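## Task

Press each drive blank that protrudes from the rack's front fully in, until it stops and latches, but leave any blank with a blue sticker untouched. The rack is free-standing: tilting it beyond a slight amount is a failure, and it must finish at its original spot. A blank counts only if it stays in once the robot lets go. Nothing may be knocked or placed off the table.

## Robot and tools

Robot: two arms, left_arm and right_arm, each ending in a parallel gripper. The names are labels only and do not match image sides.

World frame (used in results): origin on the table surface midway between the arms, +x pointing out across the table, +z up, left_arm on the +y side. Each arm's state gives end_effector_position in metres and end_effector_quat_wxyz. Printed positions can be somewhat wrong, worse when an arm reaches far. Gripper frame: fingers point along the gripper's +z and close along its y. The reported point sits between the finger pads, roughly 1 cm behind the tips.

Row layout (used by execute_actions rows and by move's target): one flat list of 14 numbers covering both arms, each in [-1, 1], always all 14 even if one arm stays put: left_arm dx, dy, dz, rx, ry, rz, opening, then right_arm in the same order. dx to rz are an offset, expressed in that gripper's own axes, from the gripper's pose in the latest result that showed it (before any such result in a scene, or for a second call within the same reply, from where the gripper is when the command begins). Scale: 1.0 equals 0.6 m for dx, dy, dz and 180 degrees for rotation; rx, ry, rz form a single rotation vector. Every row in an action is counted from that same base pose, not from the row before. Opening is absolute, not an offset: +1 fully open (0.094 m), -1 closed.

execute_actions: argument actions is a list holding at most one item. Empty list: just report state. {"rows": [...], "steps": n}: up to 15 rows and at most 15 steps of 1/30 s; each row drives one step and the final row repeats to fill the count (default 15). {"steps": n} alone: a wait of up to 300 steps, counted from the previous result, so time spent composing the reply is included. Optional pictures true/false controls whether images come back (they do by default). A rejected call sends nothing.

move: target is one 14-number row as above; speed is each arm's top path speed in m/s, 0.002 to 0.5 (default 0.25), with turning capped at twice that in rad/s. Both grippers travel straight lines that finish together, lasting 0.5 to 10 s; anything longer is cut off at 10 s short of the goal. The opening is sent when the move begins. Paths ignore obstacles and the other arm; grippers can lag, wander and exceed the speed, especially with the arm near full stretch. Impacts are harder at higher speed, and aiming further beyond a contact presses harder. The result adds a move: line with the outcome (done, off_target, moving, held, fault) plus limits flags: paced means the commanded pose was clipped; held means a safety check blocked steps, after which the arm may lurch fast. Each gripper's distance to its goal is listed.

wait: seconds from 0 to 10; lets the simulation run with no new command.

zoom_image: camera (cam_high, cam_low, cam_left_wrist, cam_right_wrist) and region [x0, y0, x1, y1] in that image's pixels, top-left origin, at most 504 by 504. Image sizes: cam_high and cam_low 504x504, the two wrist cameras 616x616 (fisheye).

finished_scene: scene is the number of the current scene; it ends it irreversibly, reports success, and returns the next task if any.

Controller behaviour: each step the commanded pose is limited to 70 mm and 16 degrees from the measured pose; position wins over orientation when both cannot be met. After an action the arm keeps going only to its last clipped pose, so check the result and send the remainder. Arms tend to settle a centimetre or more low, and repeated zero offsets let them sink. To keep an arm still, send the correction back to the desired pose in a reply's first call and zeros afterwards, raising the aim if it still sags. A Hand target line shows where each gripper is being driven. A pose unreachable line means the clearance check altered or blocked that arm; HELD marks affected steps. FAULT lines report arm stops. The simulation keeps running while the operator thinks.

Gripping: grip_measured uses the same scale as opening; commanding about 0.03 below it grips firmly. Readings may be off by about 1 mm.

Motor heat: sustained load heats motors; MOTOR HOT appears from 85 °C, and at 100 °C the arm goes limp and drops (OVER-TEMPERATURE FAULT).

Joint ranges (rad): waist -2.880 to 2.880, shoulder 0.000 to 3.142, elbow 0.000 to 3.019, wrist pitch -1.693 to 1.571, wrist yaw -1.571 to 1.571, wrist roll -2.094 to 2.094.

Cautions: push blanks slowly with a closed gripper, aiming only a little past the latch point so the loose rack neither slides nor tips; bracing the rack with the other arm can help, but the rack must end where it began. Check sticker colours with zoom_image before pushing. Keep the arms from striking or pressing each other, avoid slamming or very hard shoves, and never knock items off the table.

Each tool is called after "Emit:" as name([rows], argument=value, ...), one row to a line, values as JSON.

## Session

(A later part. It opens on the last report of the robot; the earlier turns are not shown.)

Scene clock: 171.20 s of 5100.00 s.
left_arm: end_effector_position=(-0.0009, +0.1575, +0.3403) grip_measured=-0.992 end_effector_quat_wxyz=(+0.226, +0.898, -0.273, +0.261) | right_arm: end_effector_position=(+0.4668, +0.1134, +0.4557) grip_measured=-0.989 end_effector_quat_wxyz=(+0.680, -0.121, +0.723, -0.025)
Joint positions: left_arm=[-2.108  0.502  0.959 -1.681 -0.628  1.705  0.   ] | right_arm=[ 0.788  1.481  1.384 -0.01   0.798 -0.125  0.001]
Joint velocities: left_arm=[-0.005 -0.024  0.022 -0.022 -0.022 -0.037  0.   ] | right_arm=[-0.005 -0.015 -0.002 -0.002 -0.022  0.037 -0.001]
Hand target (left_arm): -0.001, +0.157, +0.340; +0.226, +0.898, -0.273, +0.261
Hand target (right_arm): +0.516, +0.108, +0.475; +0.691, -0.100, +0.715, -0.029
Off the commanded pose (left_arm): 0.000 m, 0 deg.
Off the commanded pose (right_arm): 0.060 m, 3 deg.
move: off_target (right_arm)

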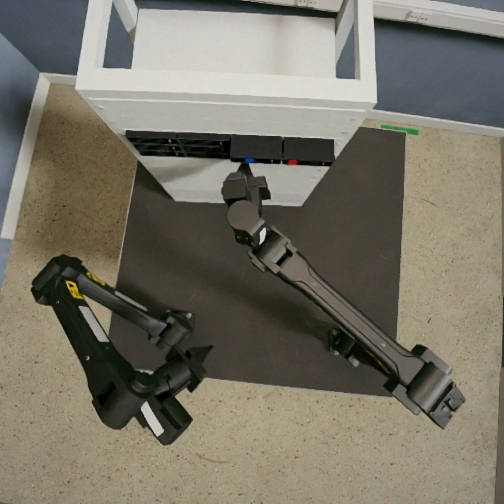

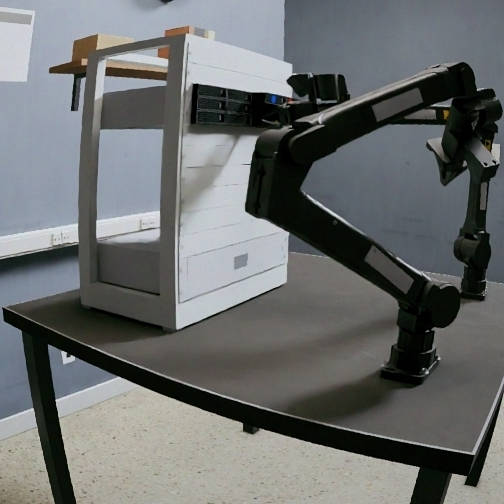

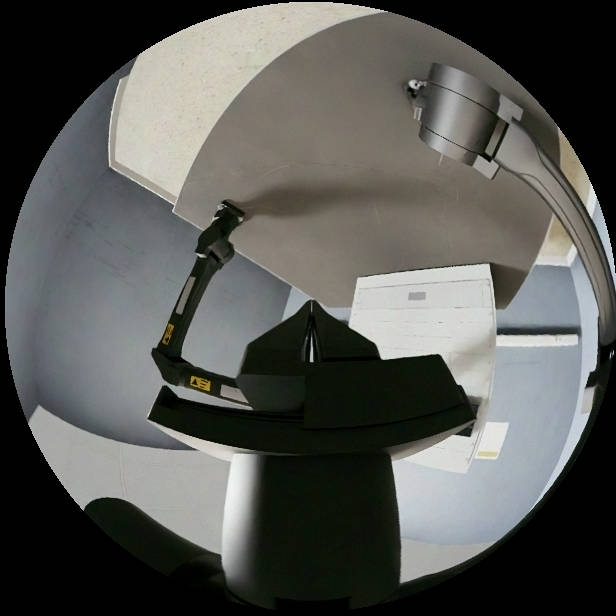

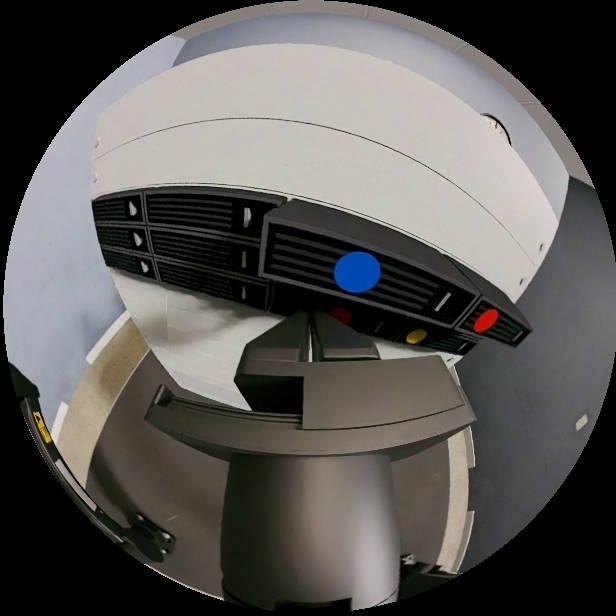

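Emit:
move(target=[0,0,0,0,0,0,-1,0,0,-0.13,0,0,0,-1], speed=0.08)

Emit:
move(target=[0,0,0,0,0,0,-1,-0.15,-0.2,-0.02,0.05,-0.02,0,-1], speed=0.08)

Emit:
zoom_image(camera="cam_low", region=[180, 30, 420, 170])

Scene clock: 177.77 s of 5100.00 s.
left_arm: end_effector_position=(-0.0009, +0.1575, +0.3403) grip_measured=-0.992 end_effector_quat_wxyz=(+0.226, +0.898, -0.273, +0.261) | right_arm: end_effector_position=(+0.3977, +0.1044, +0.4581) grip_measured=-0.989 end_effector_quat_wxyz=(+0.678, -0.124, +0.724, -0.033)
Joint positions: left_arm=[-2.108  0.502  0.959 -1.681 -0.628  1.705  0.   ] | right_arm=[ 0.898  1.364  1.277 -0.043  0.915 -0.115  0.001]
Joint velocities: left_arm=[-0.015 -0.015  0.002 -0.012  0.022  0.037 -0.001] | right_arm=[-0.005  0.005  0.007 -0.007  0.095 -0.022 -0.   ]
Hand target (left_arm): -0.001, +0.157, +0.340; +0.226, +0.898, -0.273, +0.261
Hand target (right_arm): +0.390, +0.103, +0.463; +0.679, -0.120, +0.724, -0.024
Off the commanded pose (left_arm): 0.000 m, 0 deg.
Off the commanded pose (right_arm): 0.009 m, 1 deg.
After step 90, 2.23 s passed at rest.
move: done

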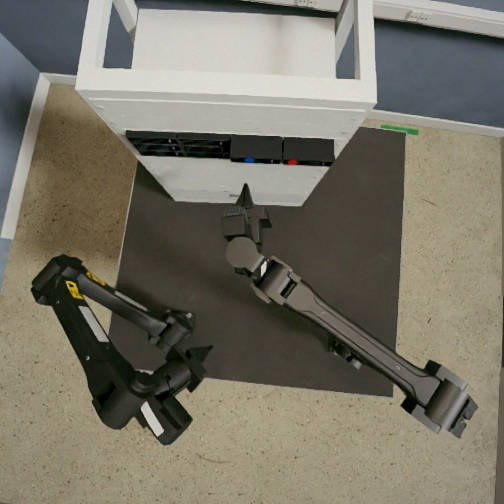

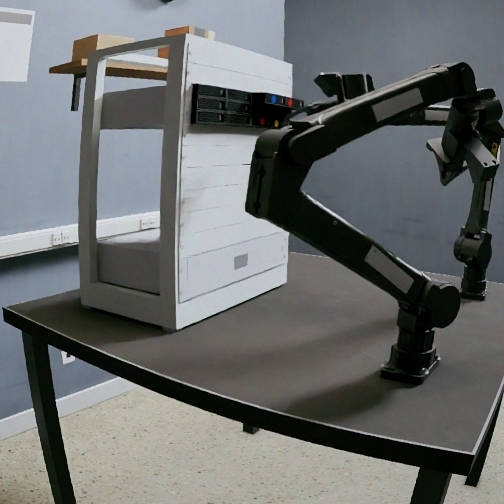

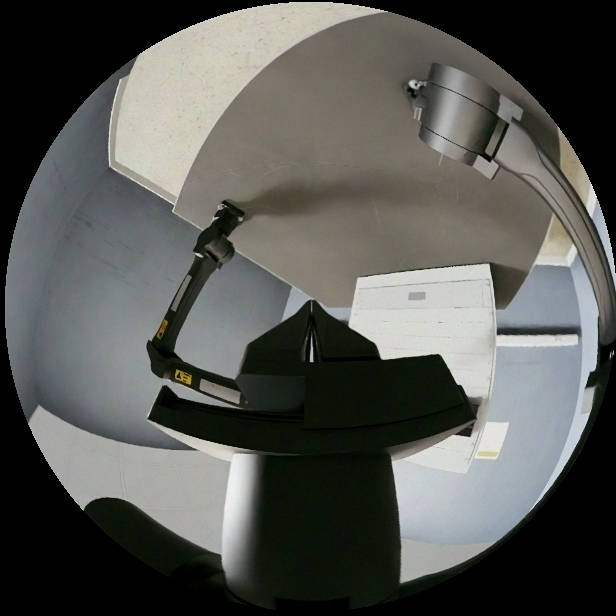

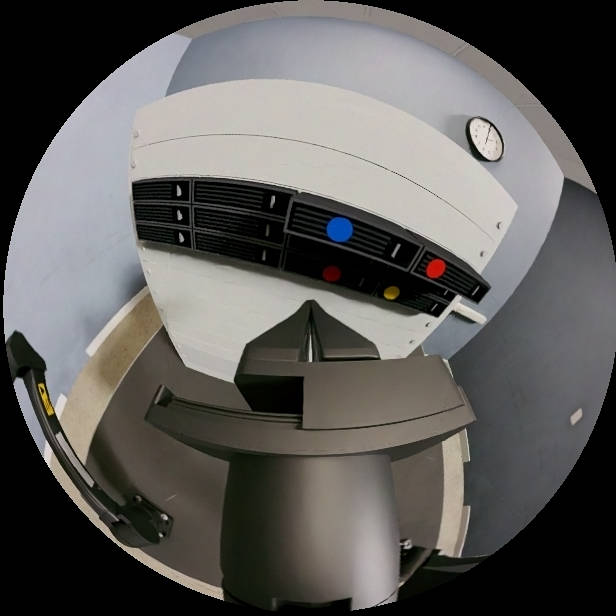

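Scene clock: 180.07 s of 5100.00 s.
left_arm: end_effector_position=(-0.0009, +0.1575, +0.3403) grip_measured=-0.992 end_effector_quat_wxyz=(+0.226, +0.898, -0.273, +0.261) | right_arm: end_effector_position=(+0.4067, +0.0195, +0.5312) grip_measured=-0.989 end_effector_quat_wxyz=(+0.692, -0.094, +0.709, -0.095)
Joint positions: left_arm=[-2.108  0.502  0.959 -1.681 -0.628  1.705  0.   ] | right_arm=[ 0.805  1.233  1.307 -0.116  0.951 -0.234  0.001]
Joint velocities: left_arm=[-0.015 -0.005 -0.002 -0.032  0.051 -0.007  0.001] | right_arm=[-0.005  0.005 -0.002 -0.017 -0.022 -0.066 -0.001]
Hand target (left_arm): -0.001, +0.157, +0.340; +0.226, +0.898, -0.273, +0.261
Hand target (right_arm): +0.406, +0.007, +0.574; +0.708, -0.072, +0.697, -0.086
Off the commanded pose (left_arm): 0.000 m, 0 deg.
Off the commanded pose (right_arm): 0.043 m, 4 deg.
move: off_target (right_arm)

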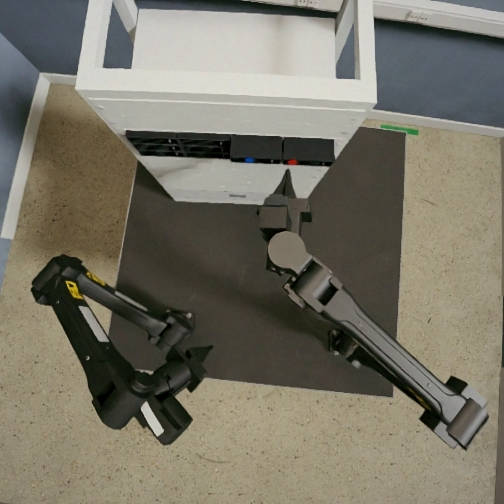

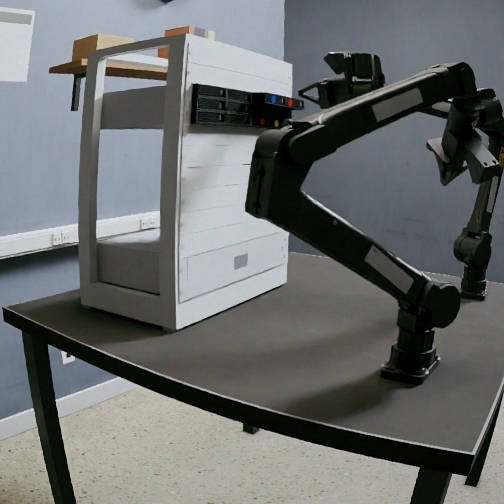

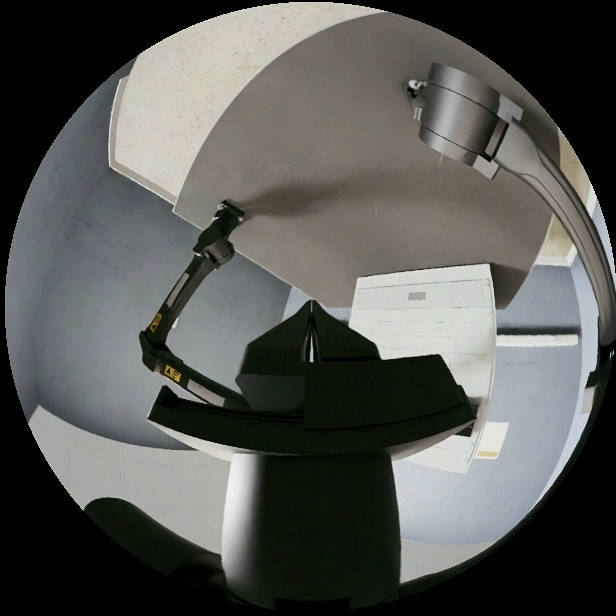

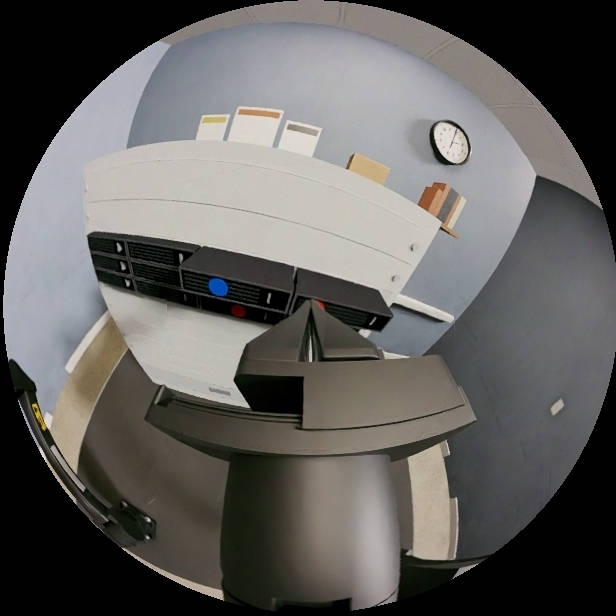

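Region (180, 30, 420, 170) of cam_low's 504x504 image, scaled by 2.100, with more detail than that image has; it fills the top 294 rows of this view, and the rest is white.

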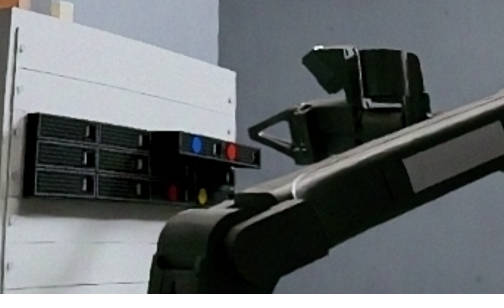

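Emit:
move(target=[0,0,0,0,0,0,-1,-0.05,-0.075,0.03,0,0,0.05,-1], speed=0.04)

Emit:
zoom_image(camera="cam_low", region=[180, 30, 420, 170])

Scene clock: 189.13 s of 5100.00 s.
left_arm: end_effector_position=(-0.0009, +0.1575, +0.3403) grip_measured=-0.992 end_effector_quat_wxyz=(+0.226, +0.898, -0.273, +0.261) | right_arm: end_effector_position=(+0.4263, -0.0033, +0.5216) grip_measured=-0.989 end_effector_quat_wxyz=(+0.677, -0.073, +0.730, -0.065)
Joint positions: left_arm=[-2.108  0.502  0.959 -1.681 -0.628  1.705  0.   ] | right_arm=[ 0.731  1.218  1.307 -0.207  0.864 -0.105  0.001]
Joint velocities: left_arm=[ 0.005 -0.015  0.002 -0.002 -0.007  0.007 -0.001] | right_arm=[-0.015 -0.005  0.007 -0.017  0.022  0.037  0.001]
Hand target (left_arm): -0.001, +0.157, +0.340; +0.226, +0.898, -0.273, +0.261
Hand target (right_arm): +0.424, -0.017, +0.571; +0.698, -0.039, +0.714, -0.041
Off the commanded pose (left_arm): 0.000 m, 0 deg.
Off the commanded pose (right_arm): 0.052 m, 6 deg.
After step 90, 3.83 s passed at rest.
move: off_target (right_arm)

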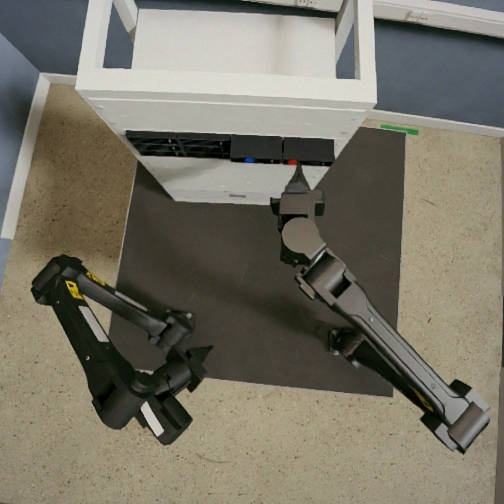

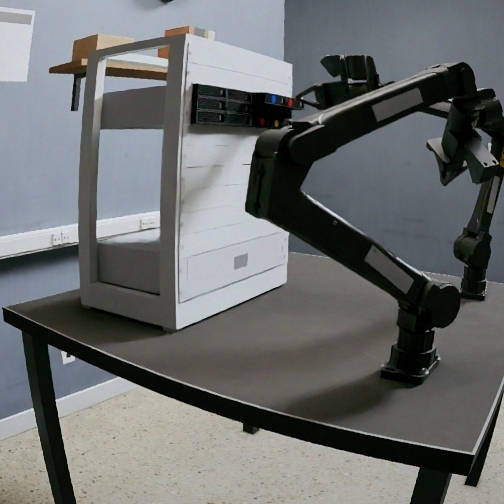

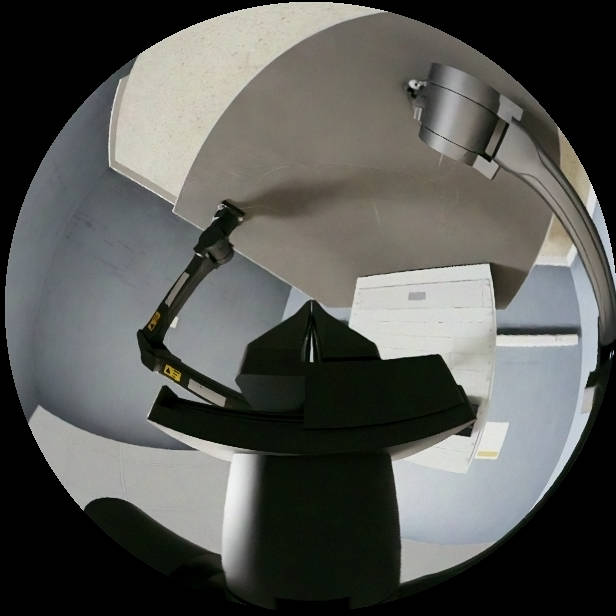

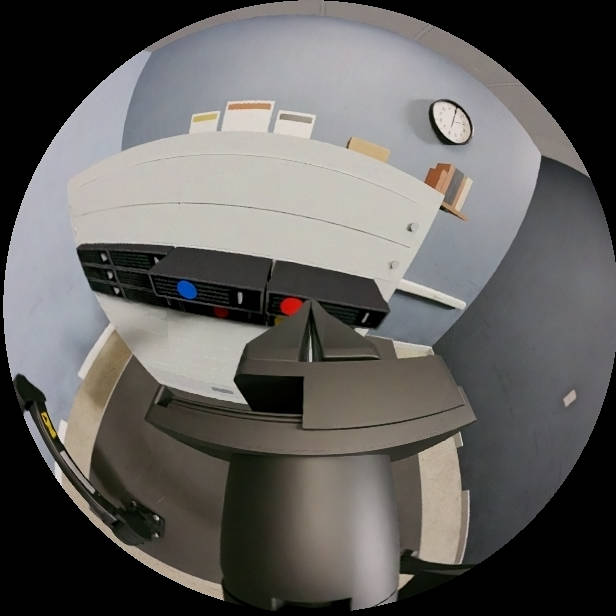

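Region (180, 30, 420, 170) of cam_low's 504x504 image, scaled by 2.100, with more detail than that image has; it fills the top 294 rows of this view, and the rest is white.

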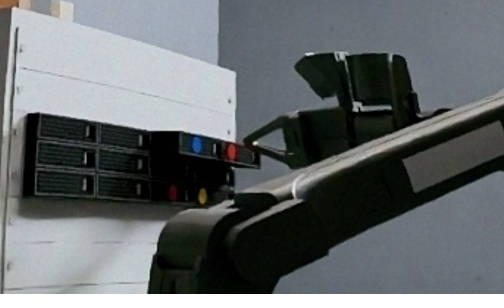

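Emit:
move(target=[0,0,0,0,0,0,-1,-0.05,-0.045,0.03,0,0,0,-1], speed=0.03)

Emit:
zoom_image(camera="cam_low", region=[180, 30, 420, 170])

Scene clock: 198.33 s of 5100.00 s.
left_arm: end_effector_position=(-0.0009, +0.1575, +0.3403) grip_measured=-0.992 end_effector_quat_wxyz=(+0.226, +0.898, -0.273, +0.261) | right_arm: end_effector_position=(+0.4375, -0.0122, +0.5121) grip_measured=-0.989 end_effector_quat_wxyz=(+0.659, -0.096, +0.743, -0.070)
Joint positions: left_arm=[-2.108  0.502  0.959 -1.681 -0.628  1.705  0.   ] | right_arm=[ 0.689  1.218  1.315 -0.274  0.801 -0.107  0.001]
Joint velocities: left_arm=[-0.015 -0.005  0.012 -0.002 -0.007  0.037  0.001] | right_arm=[-0.005  0.015 -0.002 -0.012 -0.066 -0.066  0.001]
Hand target (left_arm): -0.001, +0.157, +0.340; +0.226, +0.898, -0.273, +0.261
Hand target (right_arm): +0.445, -0.025, +0.554; +0.677, -0.074, +0.729, -0.066
Off the commanded pose (left_arm): 0.000 m, 0 deg.
Off the commanded pose (right_arm): 0.045 m, 4 deg.
After step 90, 4.50 s passed at rest.
move: off_target (right_arm)

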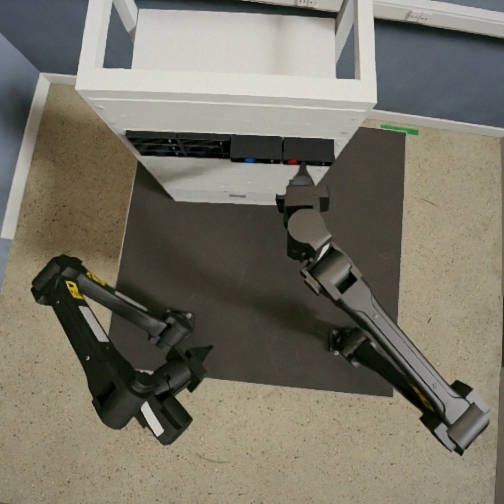

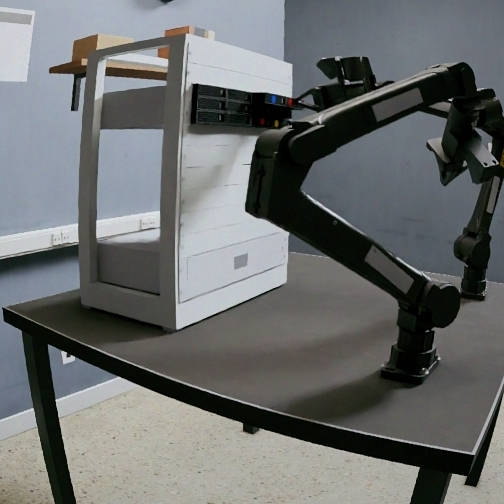

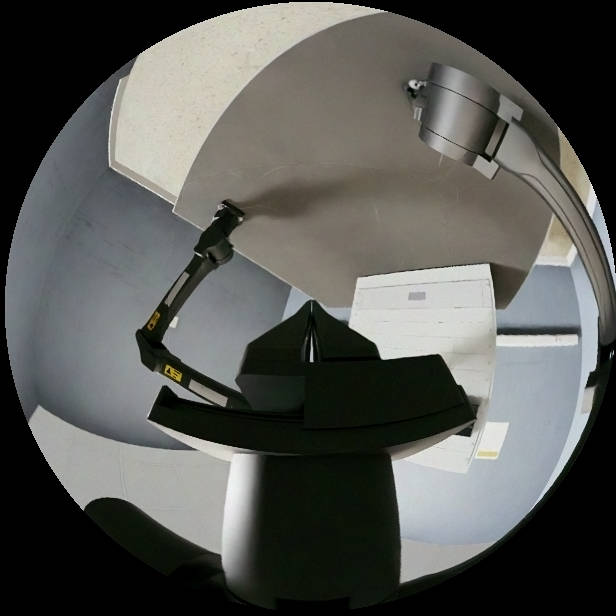

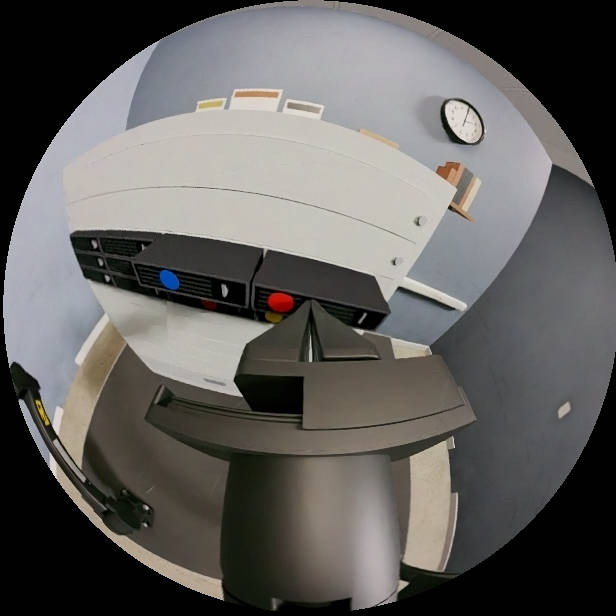

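Region (180, 30, 420, 170) of cam_low's 504x504 image, scaled by 2.100, with more detail than that image has; it fills the top 294 rows of this view, and the rest is white.

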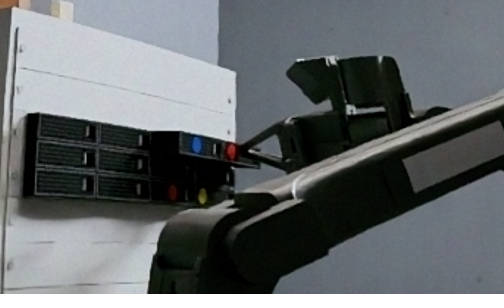

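Tip is centred. Push; pitch up a bit.

Emit:
move(target=[0,0,0,0,0,0,-1,-0.05,0,0.085,0,-0.04,0,-1], speed=0.03)

Emit:
zoom_image(camera="cam_low", region=[180, 30, 420, 170])

Scene clock: 204.27 s of 5100.00 s.
left_arm: end_effector_position=(-0.0009, +0.1575, +0.3403) grip_measured=-0.992 end_effector_quat_wxyz=(+0.226, +0.898, -0.273, +0.261) | right_arm: end_effector_position=(+0.4726, -0.0040, +0.5179) grip_measured=-0.989 end_effector_quat_wxyz=(+0.692, -0.109, +0.711, -0.064)
Joint positions: left_arm=[-2.108  0.502  0.959 -1.681 -0.628  1.705  0.   ] | right_arm=[ 0.633  1.276  1.315 -0.084  0.714 -0.214  0.001]
Joint velocities: left_arm=[-0.005 -0.005 -0.002  0.002  0.007 -0.066  0.   ] | right_arm=[ 0.005 -0.005 -0.002 -0.002  0.022  0.007  0.   ]
Hand target (left_arm): -0.001, +0.157, +0.340; +0.226, +0.898, -0.273, +0.261
Hand target (right_arm): +0.490, -0.004, +0.533; +0.704, -0.100, +0.700, -0.064
Off the commanded pose (left_arm): 0.000 m, 0 deg.
Off the commanded pose (right_arm): 0.025 m, 2 deg.
After step 90, 0.60 s passed at rest.
move: off_target (right_arm)

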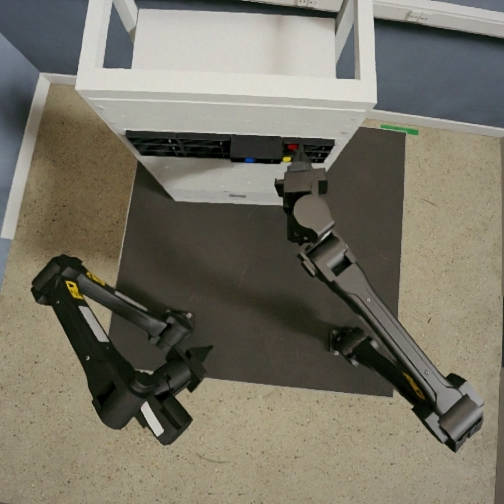

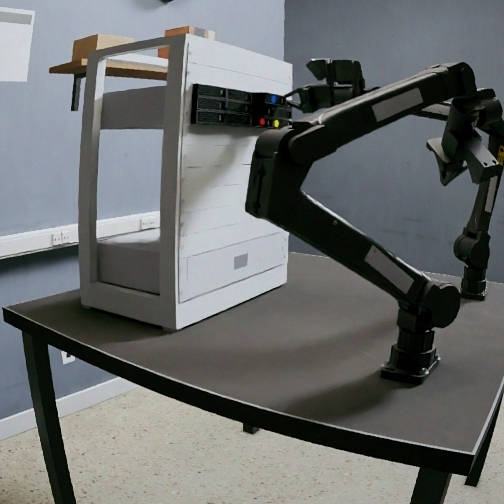

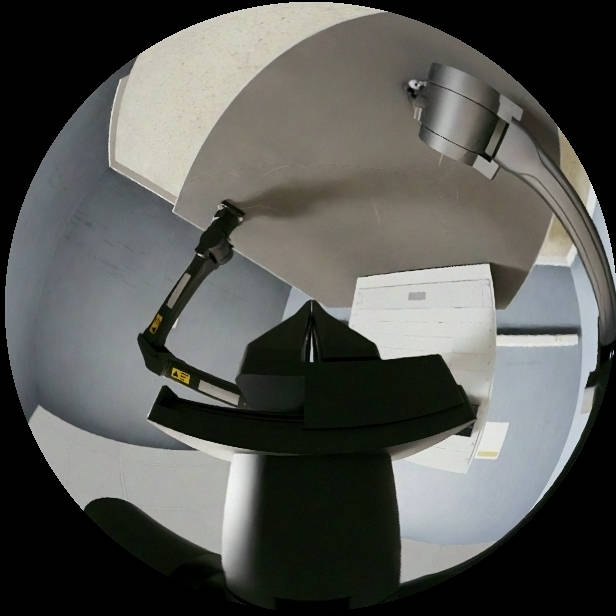

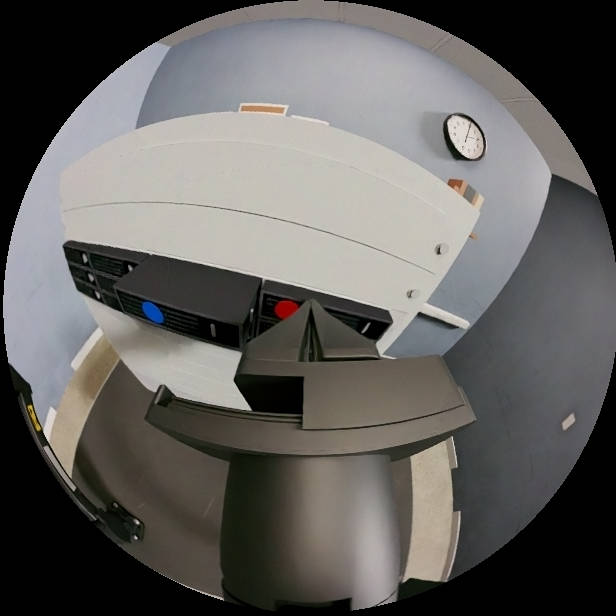

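Region (180, 30, 420, 170) of cam_low's 504x504 image, scaled by 2.100, with more detail than that image has; it fills the top 294 rows of this view, and the rest is white.

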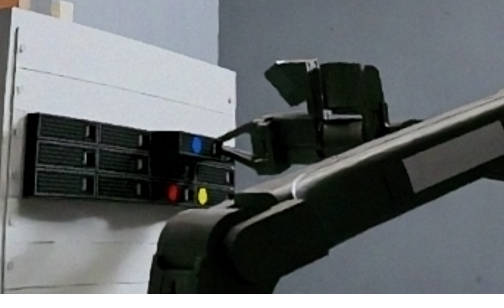

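Emit:
move(target=[0,0,0,0,0,0,-1,-0.02,-0.04,0.085,0,0,0,-1], speed=0.03)

Emit:
move(target=[0,0,0,0,0,0,-1,0,-0.02,-0.16,0,0,0,-1], speed=0.08)

Emit:
zoom_image(camera="cam_low", region=[180, 60, 340, 160])

Emit:
zoom_image(camera="cam_high", region=[100, 90, 360, 220])

Scene clock: 211.70 s of 5100.00 s.
left_arm: end_effector_position=(-0.0009, +0.1575, +0.3403) grip_measured=-0.992 end_effector_quat_wxyz=(+0.226, +0.898, -0.273, +0.261) | right_arm: end_effector_position=(+0.4744, -0.0049, +0.5178) grip_measured=-0.989 end_effector_quat_wxyz=(+0.686, -0.137, +0.713, -0.045)
Joint positions: left_arm=[-2.108  0.502  0.959 -1.681 -0.628  1.705  0.   ] | right_arm=[ 0.608  1.261  1.315 -0.121  0.624 -0.216  0.001]
Joint velocities: left_arm=[-0.005 -0.015  0.002 -0.032 -0.051  0.037 -0.   ] | right_arm=[ 0.005 -0.005  0.002 -0.002 -0.007  0.051 -0.001]
Hand target (left_arm): -0.001, +0.157, +0.340; +0.226, +0.898, -0.273, +0.261
Hand target (right_arm): +0.520, -0.024, +0.530; +0.693, -0.110, +0.710, -0.065
Off the commanded pose (left_arm): 0.000 m, 0 deg.
Off the commanded pose (right_arm): 0.056 m, 4 deg.
After step 90, 2.30 s passed at rest.
move: off_target (right_arm)

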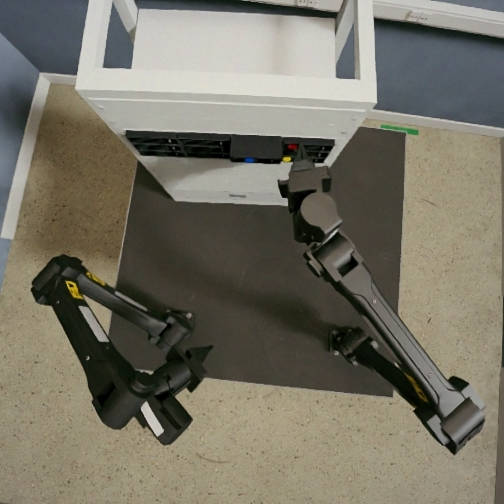

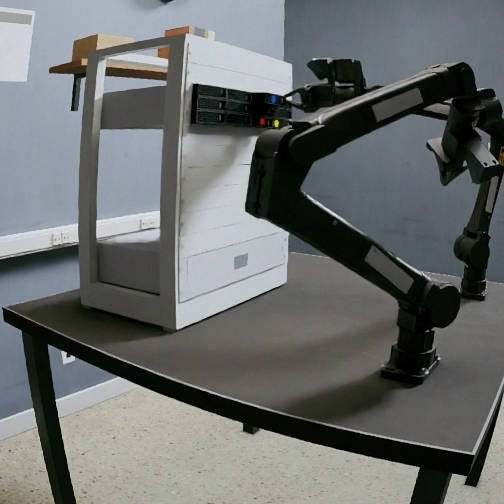

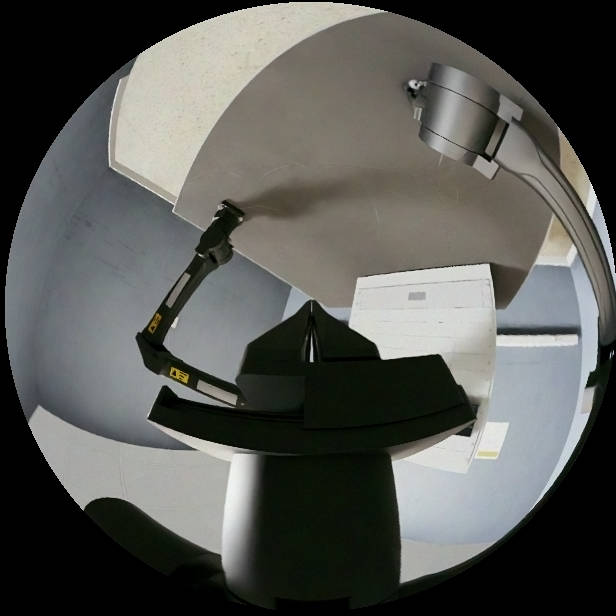

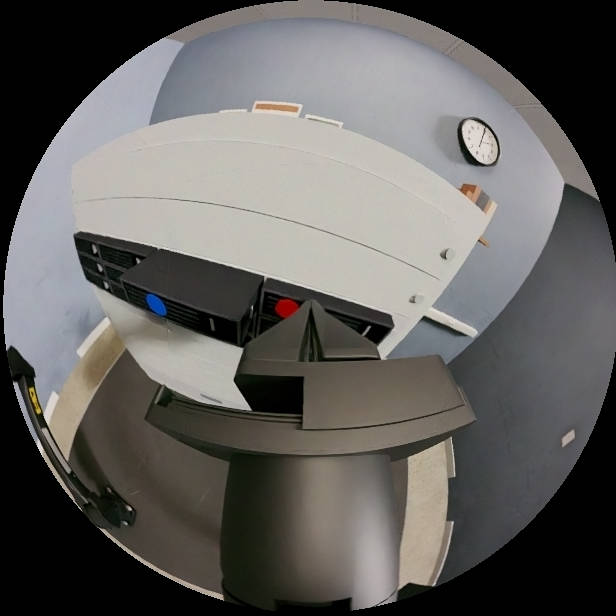

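Scene clock: 213.30 s of 5100.00 s.
left_arm: end_effector_position=(-0.0009, +0.1575, +0.3403) grip_measured=-0.992 end_effector_quat_wxyz=(+0.226, +0.898, -0.273, +0.261) | right_arm: end_effector_position=(+0.3871, -0.0320, +0.5298) grip_measured=-0.989 end_effector_quat_wxyz=(+0.686, -0.136, +0.713, -0.051)
Joint positions: left_arm=[-2.108  0.502  0.959 -1.681 -0.628  1.705  0.   ] | right_arm=[ 0.727  1.058  1.191 -0.207  0.753 -0.214  0.001]
Joint velocities: left_arm=[ 0.015 -0.005 -0.002 -0.007 -0.022  0.066 -0.   ] | right_arm=[-0.005 -0.005 -0.007  0.007  0.007 -0.037 -0.001]
Hand target (left_arm): -0.001, +0.157, +0.340; +0.226, +0.898, -0.273, +0.261
Hand target (right_arm): +0.381, -0.030, +0.528; +0.685, -0.136, +0.714, -0.044
Off the commanded pose (left_arm): 0.000 m, 0 deg.
Off the commanded pose (right_arm): 0.008 m, 1 deg.
move: done

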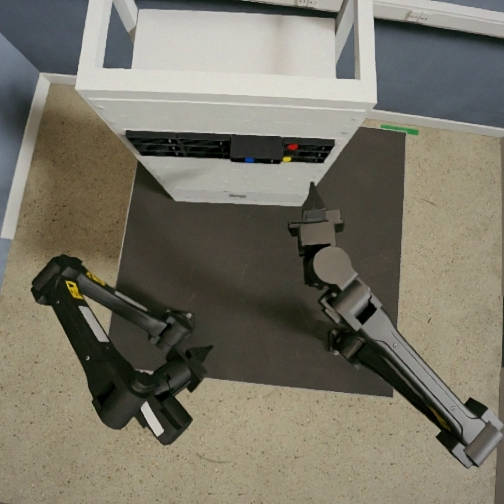

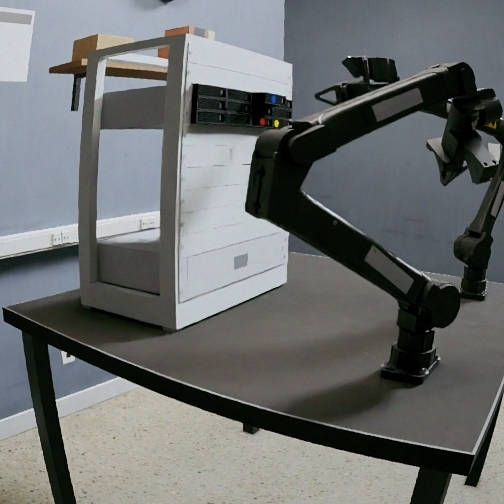

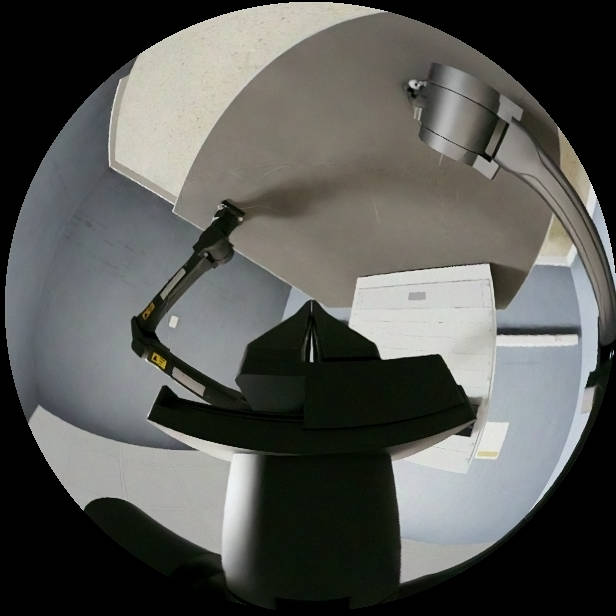

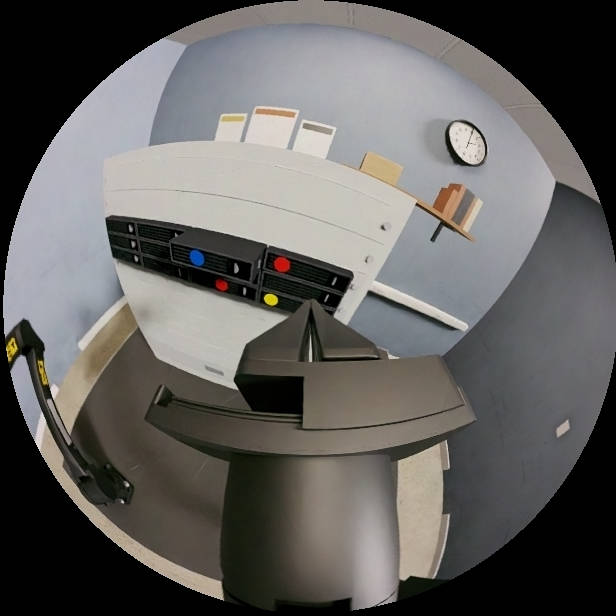

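Region (180, 60, 340, 160) of cam_low's 504x504 image, scaled by 3.150, with more detail than that image has; it fills the top 315 rows of this view, and the rest is white.

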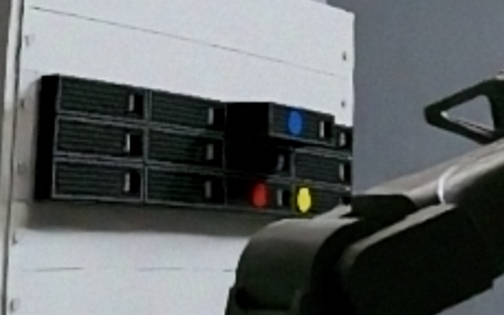

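Region (100, 90, 360, 220) of cam_high's 504x504 image, scaled by 1.938, with more detail than that image has.

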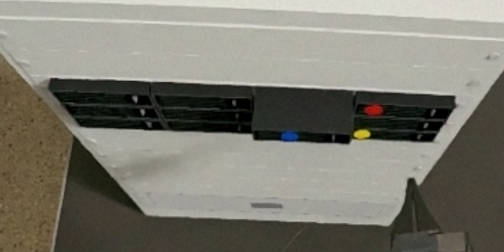

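Emit:
move(target=[0,0,0,0,0,0,-1,0.06,0.19,0.0,-0.04,0,0.06,-1], speed=0.1)

Emit:
zoom_image(camera="cam_right_wrist", region=[150, 150, 500, 350])

Scene clock: 222.90 s of 5100.00 s.
left_arm: end_effector_position=(-0.0009, +0.1575, +0.3403) grip_measured=-0.992 end_effector_quat_wxyz=(+0.226, +0.898, -0.273, +0.261) | right_arm: end_effector_position=(+0.3744, +0.0622, +0.4613) grip_measured=-0.989 end_effector_quat_wxyz=(+0.673, -0.118, +0.729, +0.046)
Joint positions: left_arm=[-2.108  0.502  0.959 -1.681 -0.628  1.705  0.   ] | right_arm=[ 0.865  1.2    1.143 -0.067  0.774 -0.005  0.001]
Joint velocities: left_arm=[-0.015 -0.015 -0.002 -0.012 -0.022 -0.007 -0.   ] | right_arm=[-0.005 -0.005  0.002 -0.012 -0.066  0.037 -0.001]
Hand target (left_arm): -0.001, +0.157, +0.340; +0.226, +0.898, -0.273, +0.261
Hand target (right_arm): +0.370, +0.067, +0.463; +0.676, -0.111, +0.726, +0.059
Off the commanded pose (left_arm): 0.000 m, 0 deg.
Off the commanded pose (right_arm): 0.007 m, 2 deg.
After step 90, 5.00 s passed at rest.
move: done

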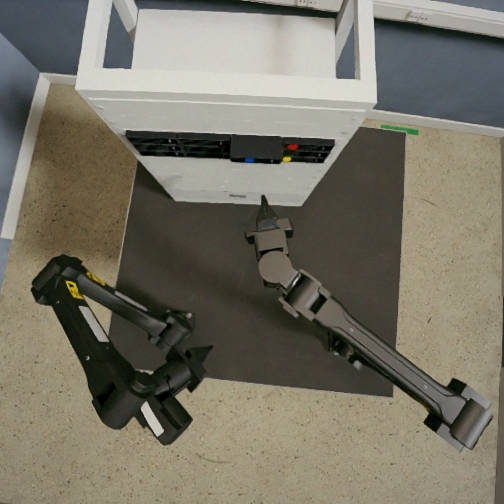

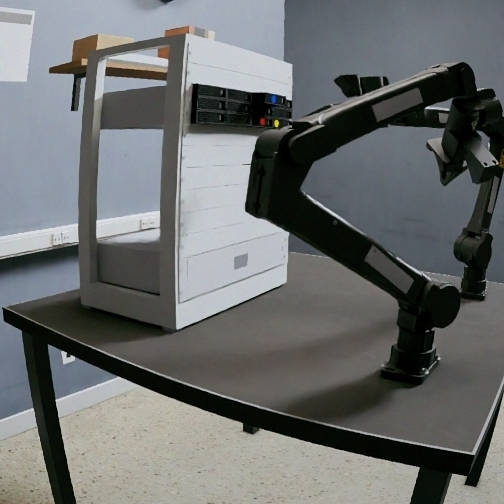

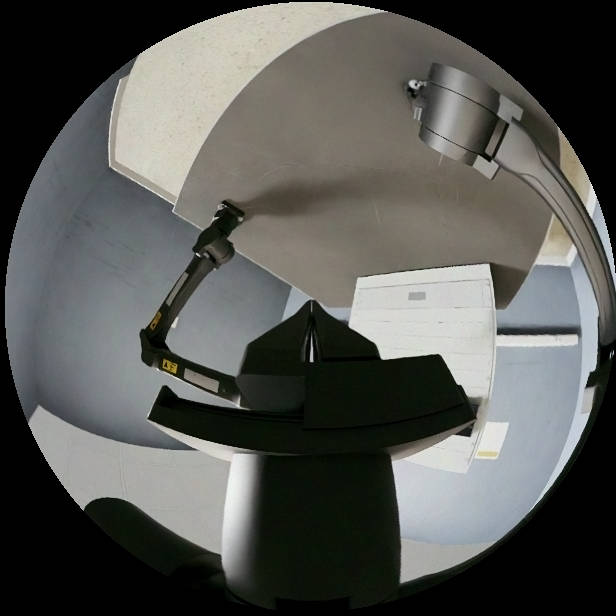

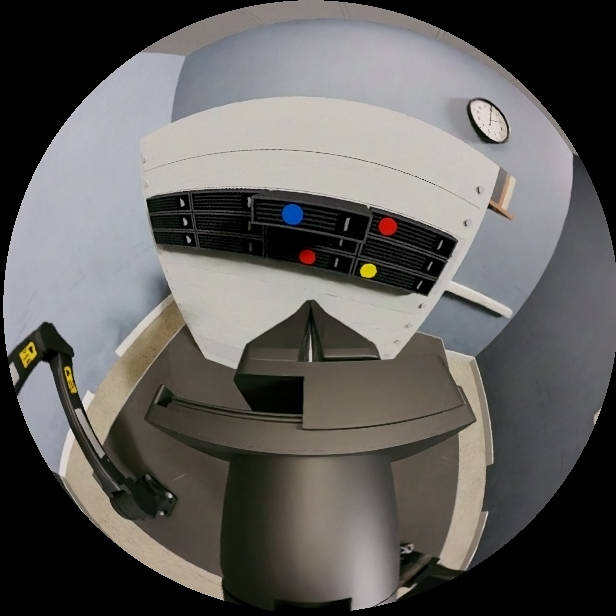

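Region (150, 150, 500, 350) of cam_right_wrist's 616x616 image, scaled by 1.440, with more detail than that image has; it fills the top 288 rows of this view, and the rest is white.

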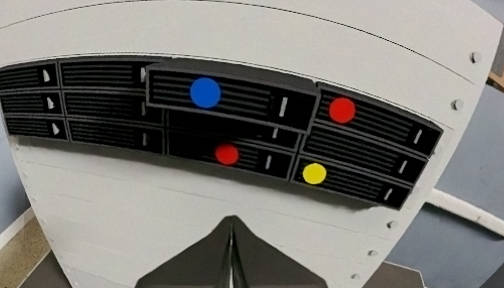

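Everything looks flush.

Emit:
finished_scene(scene=1)

The scene is finished: the task was done.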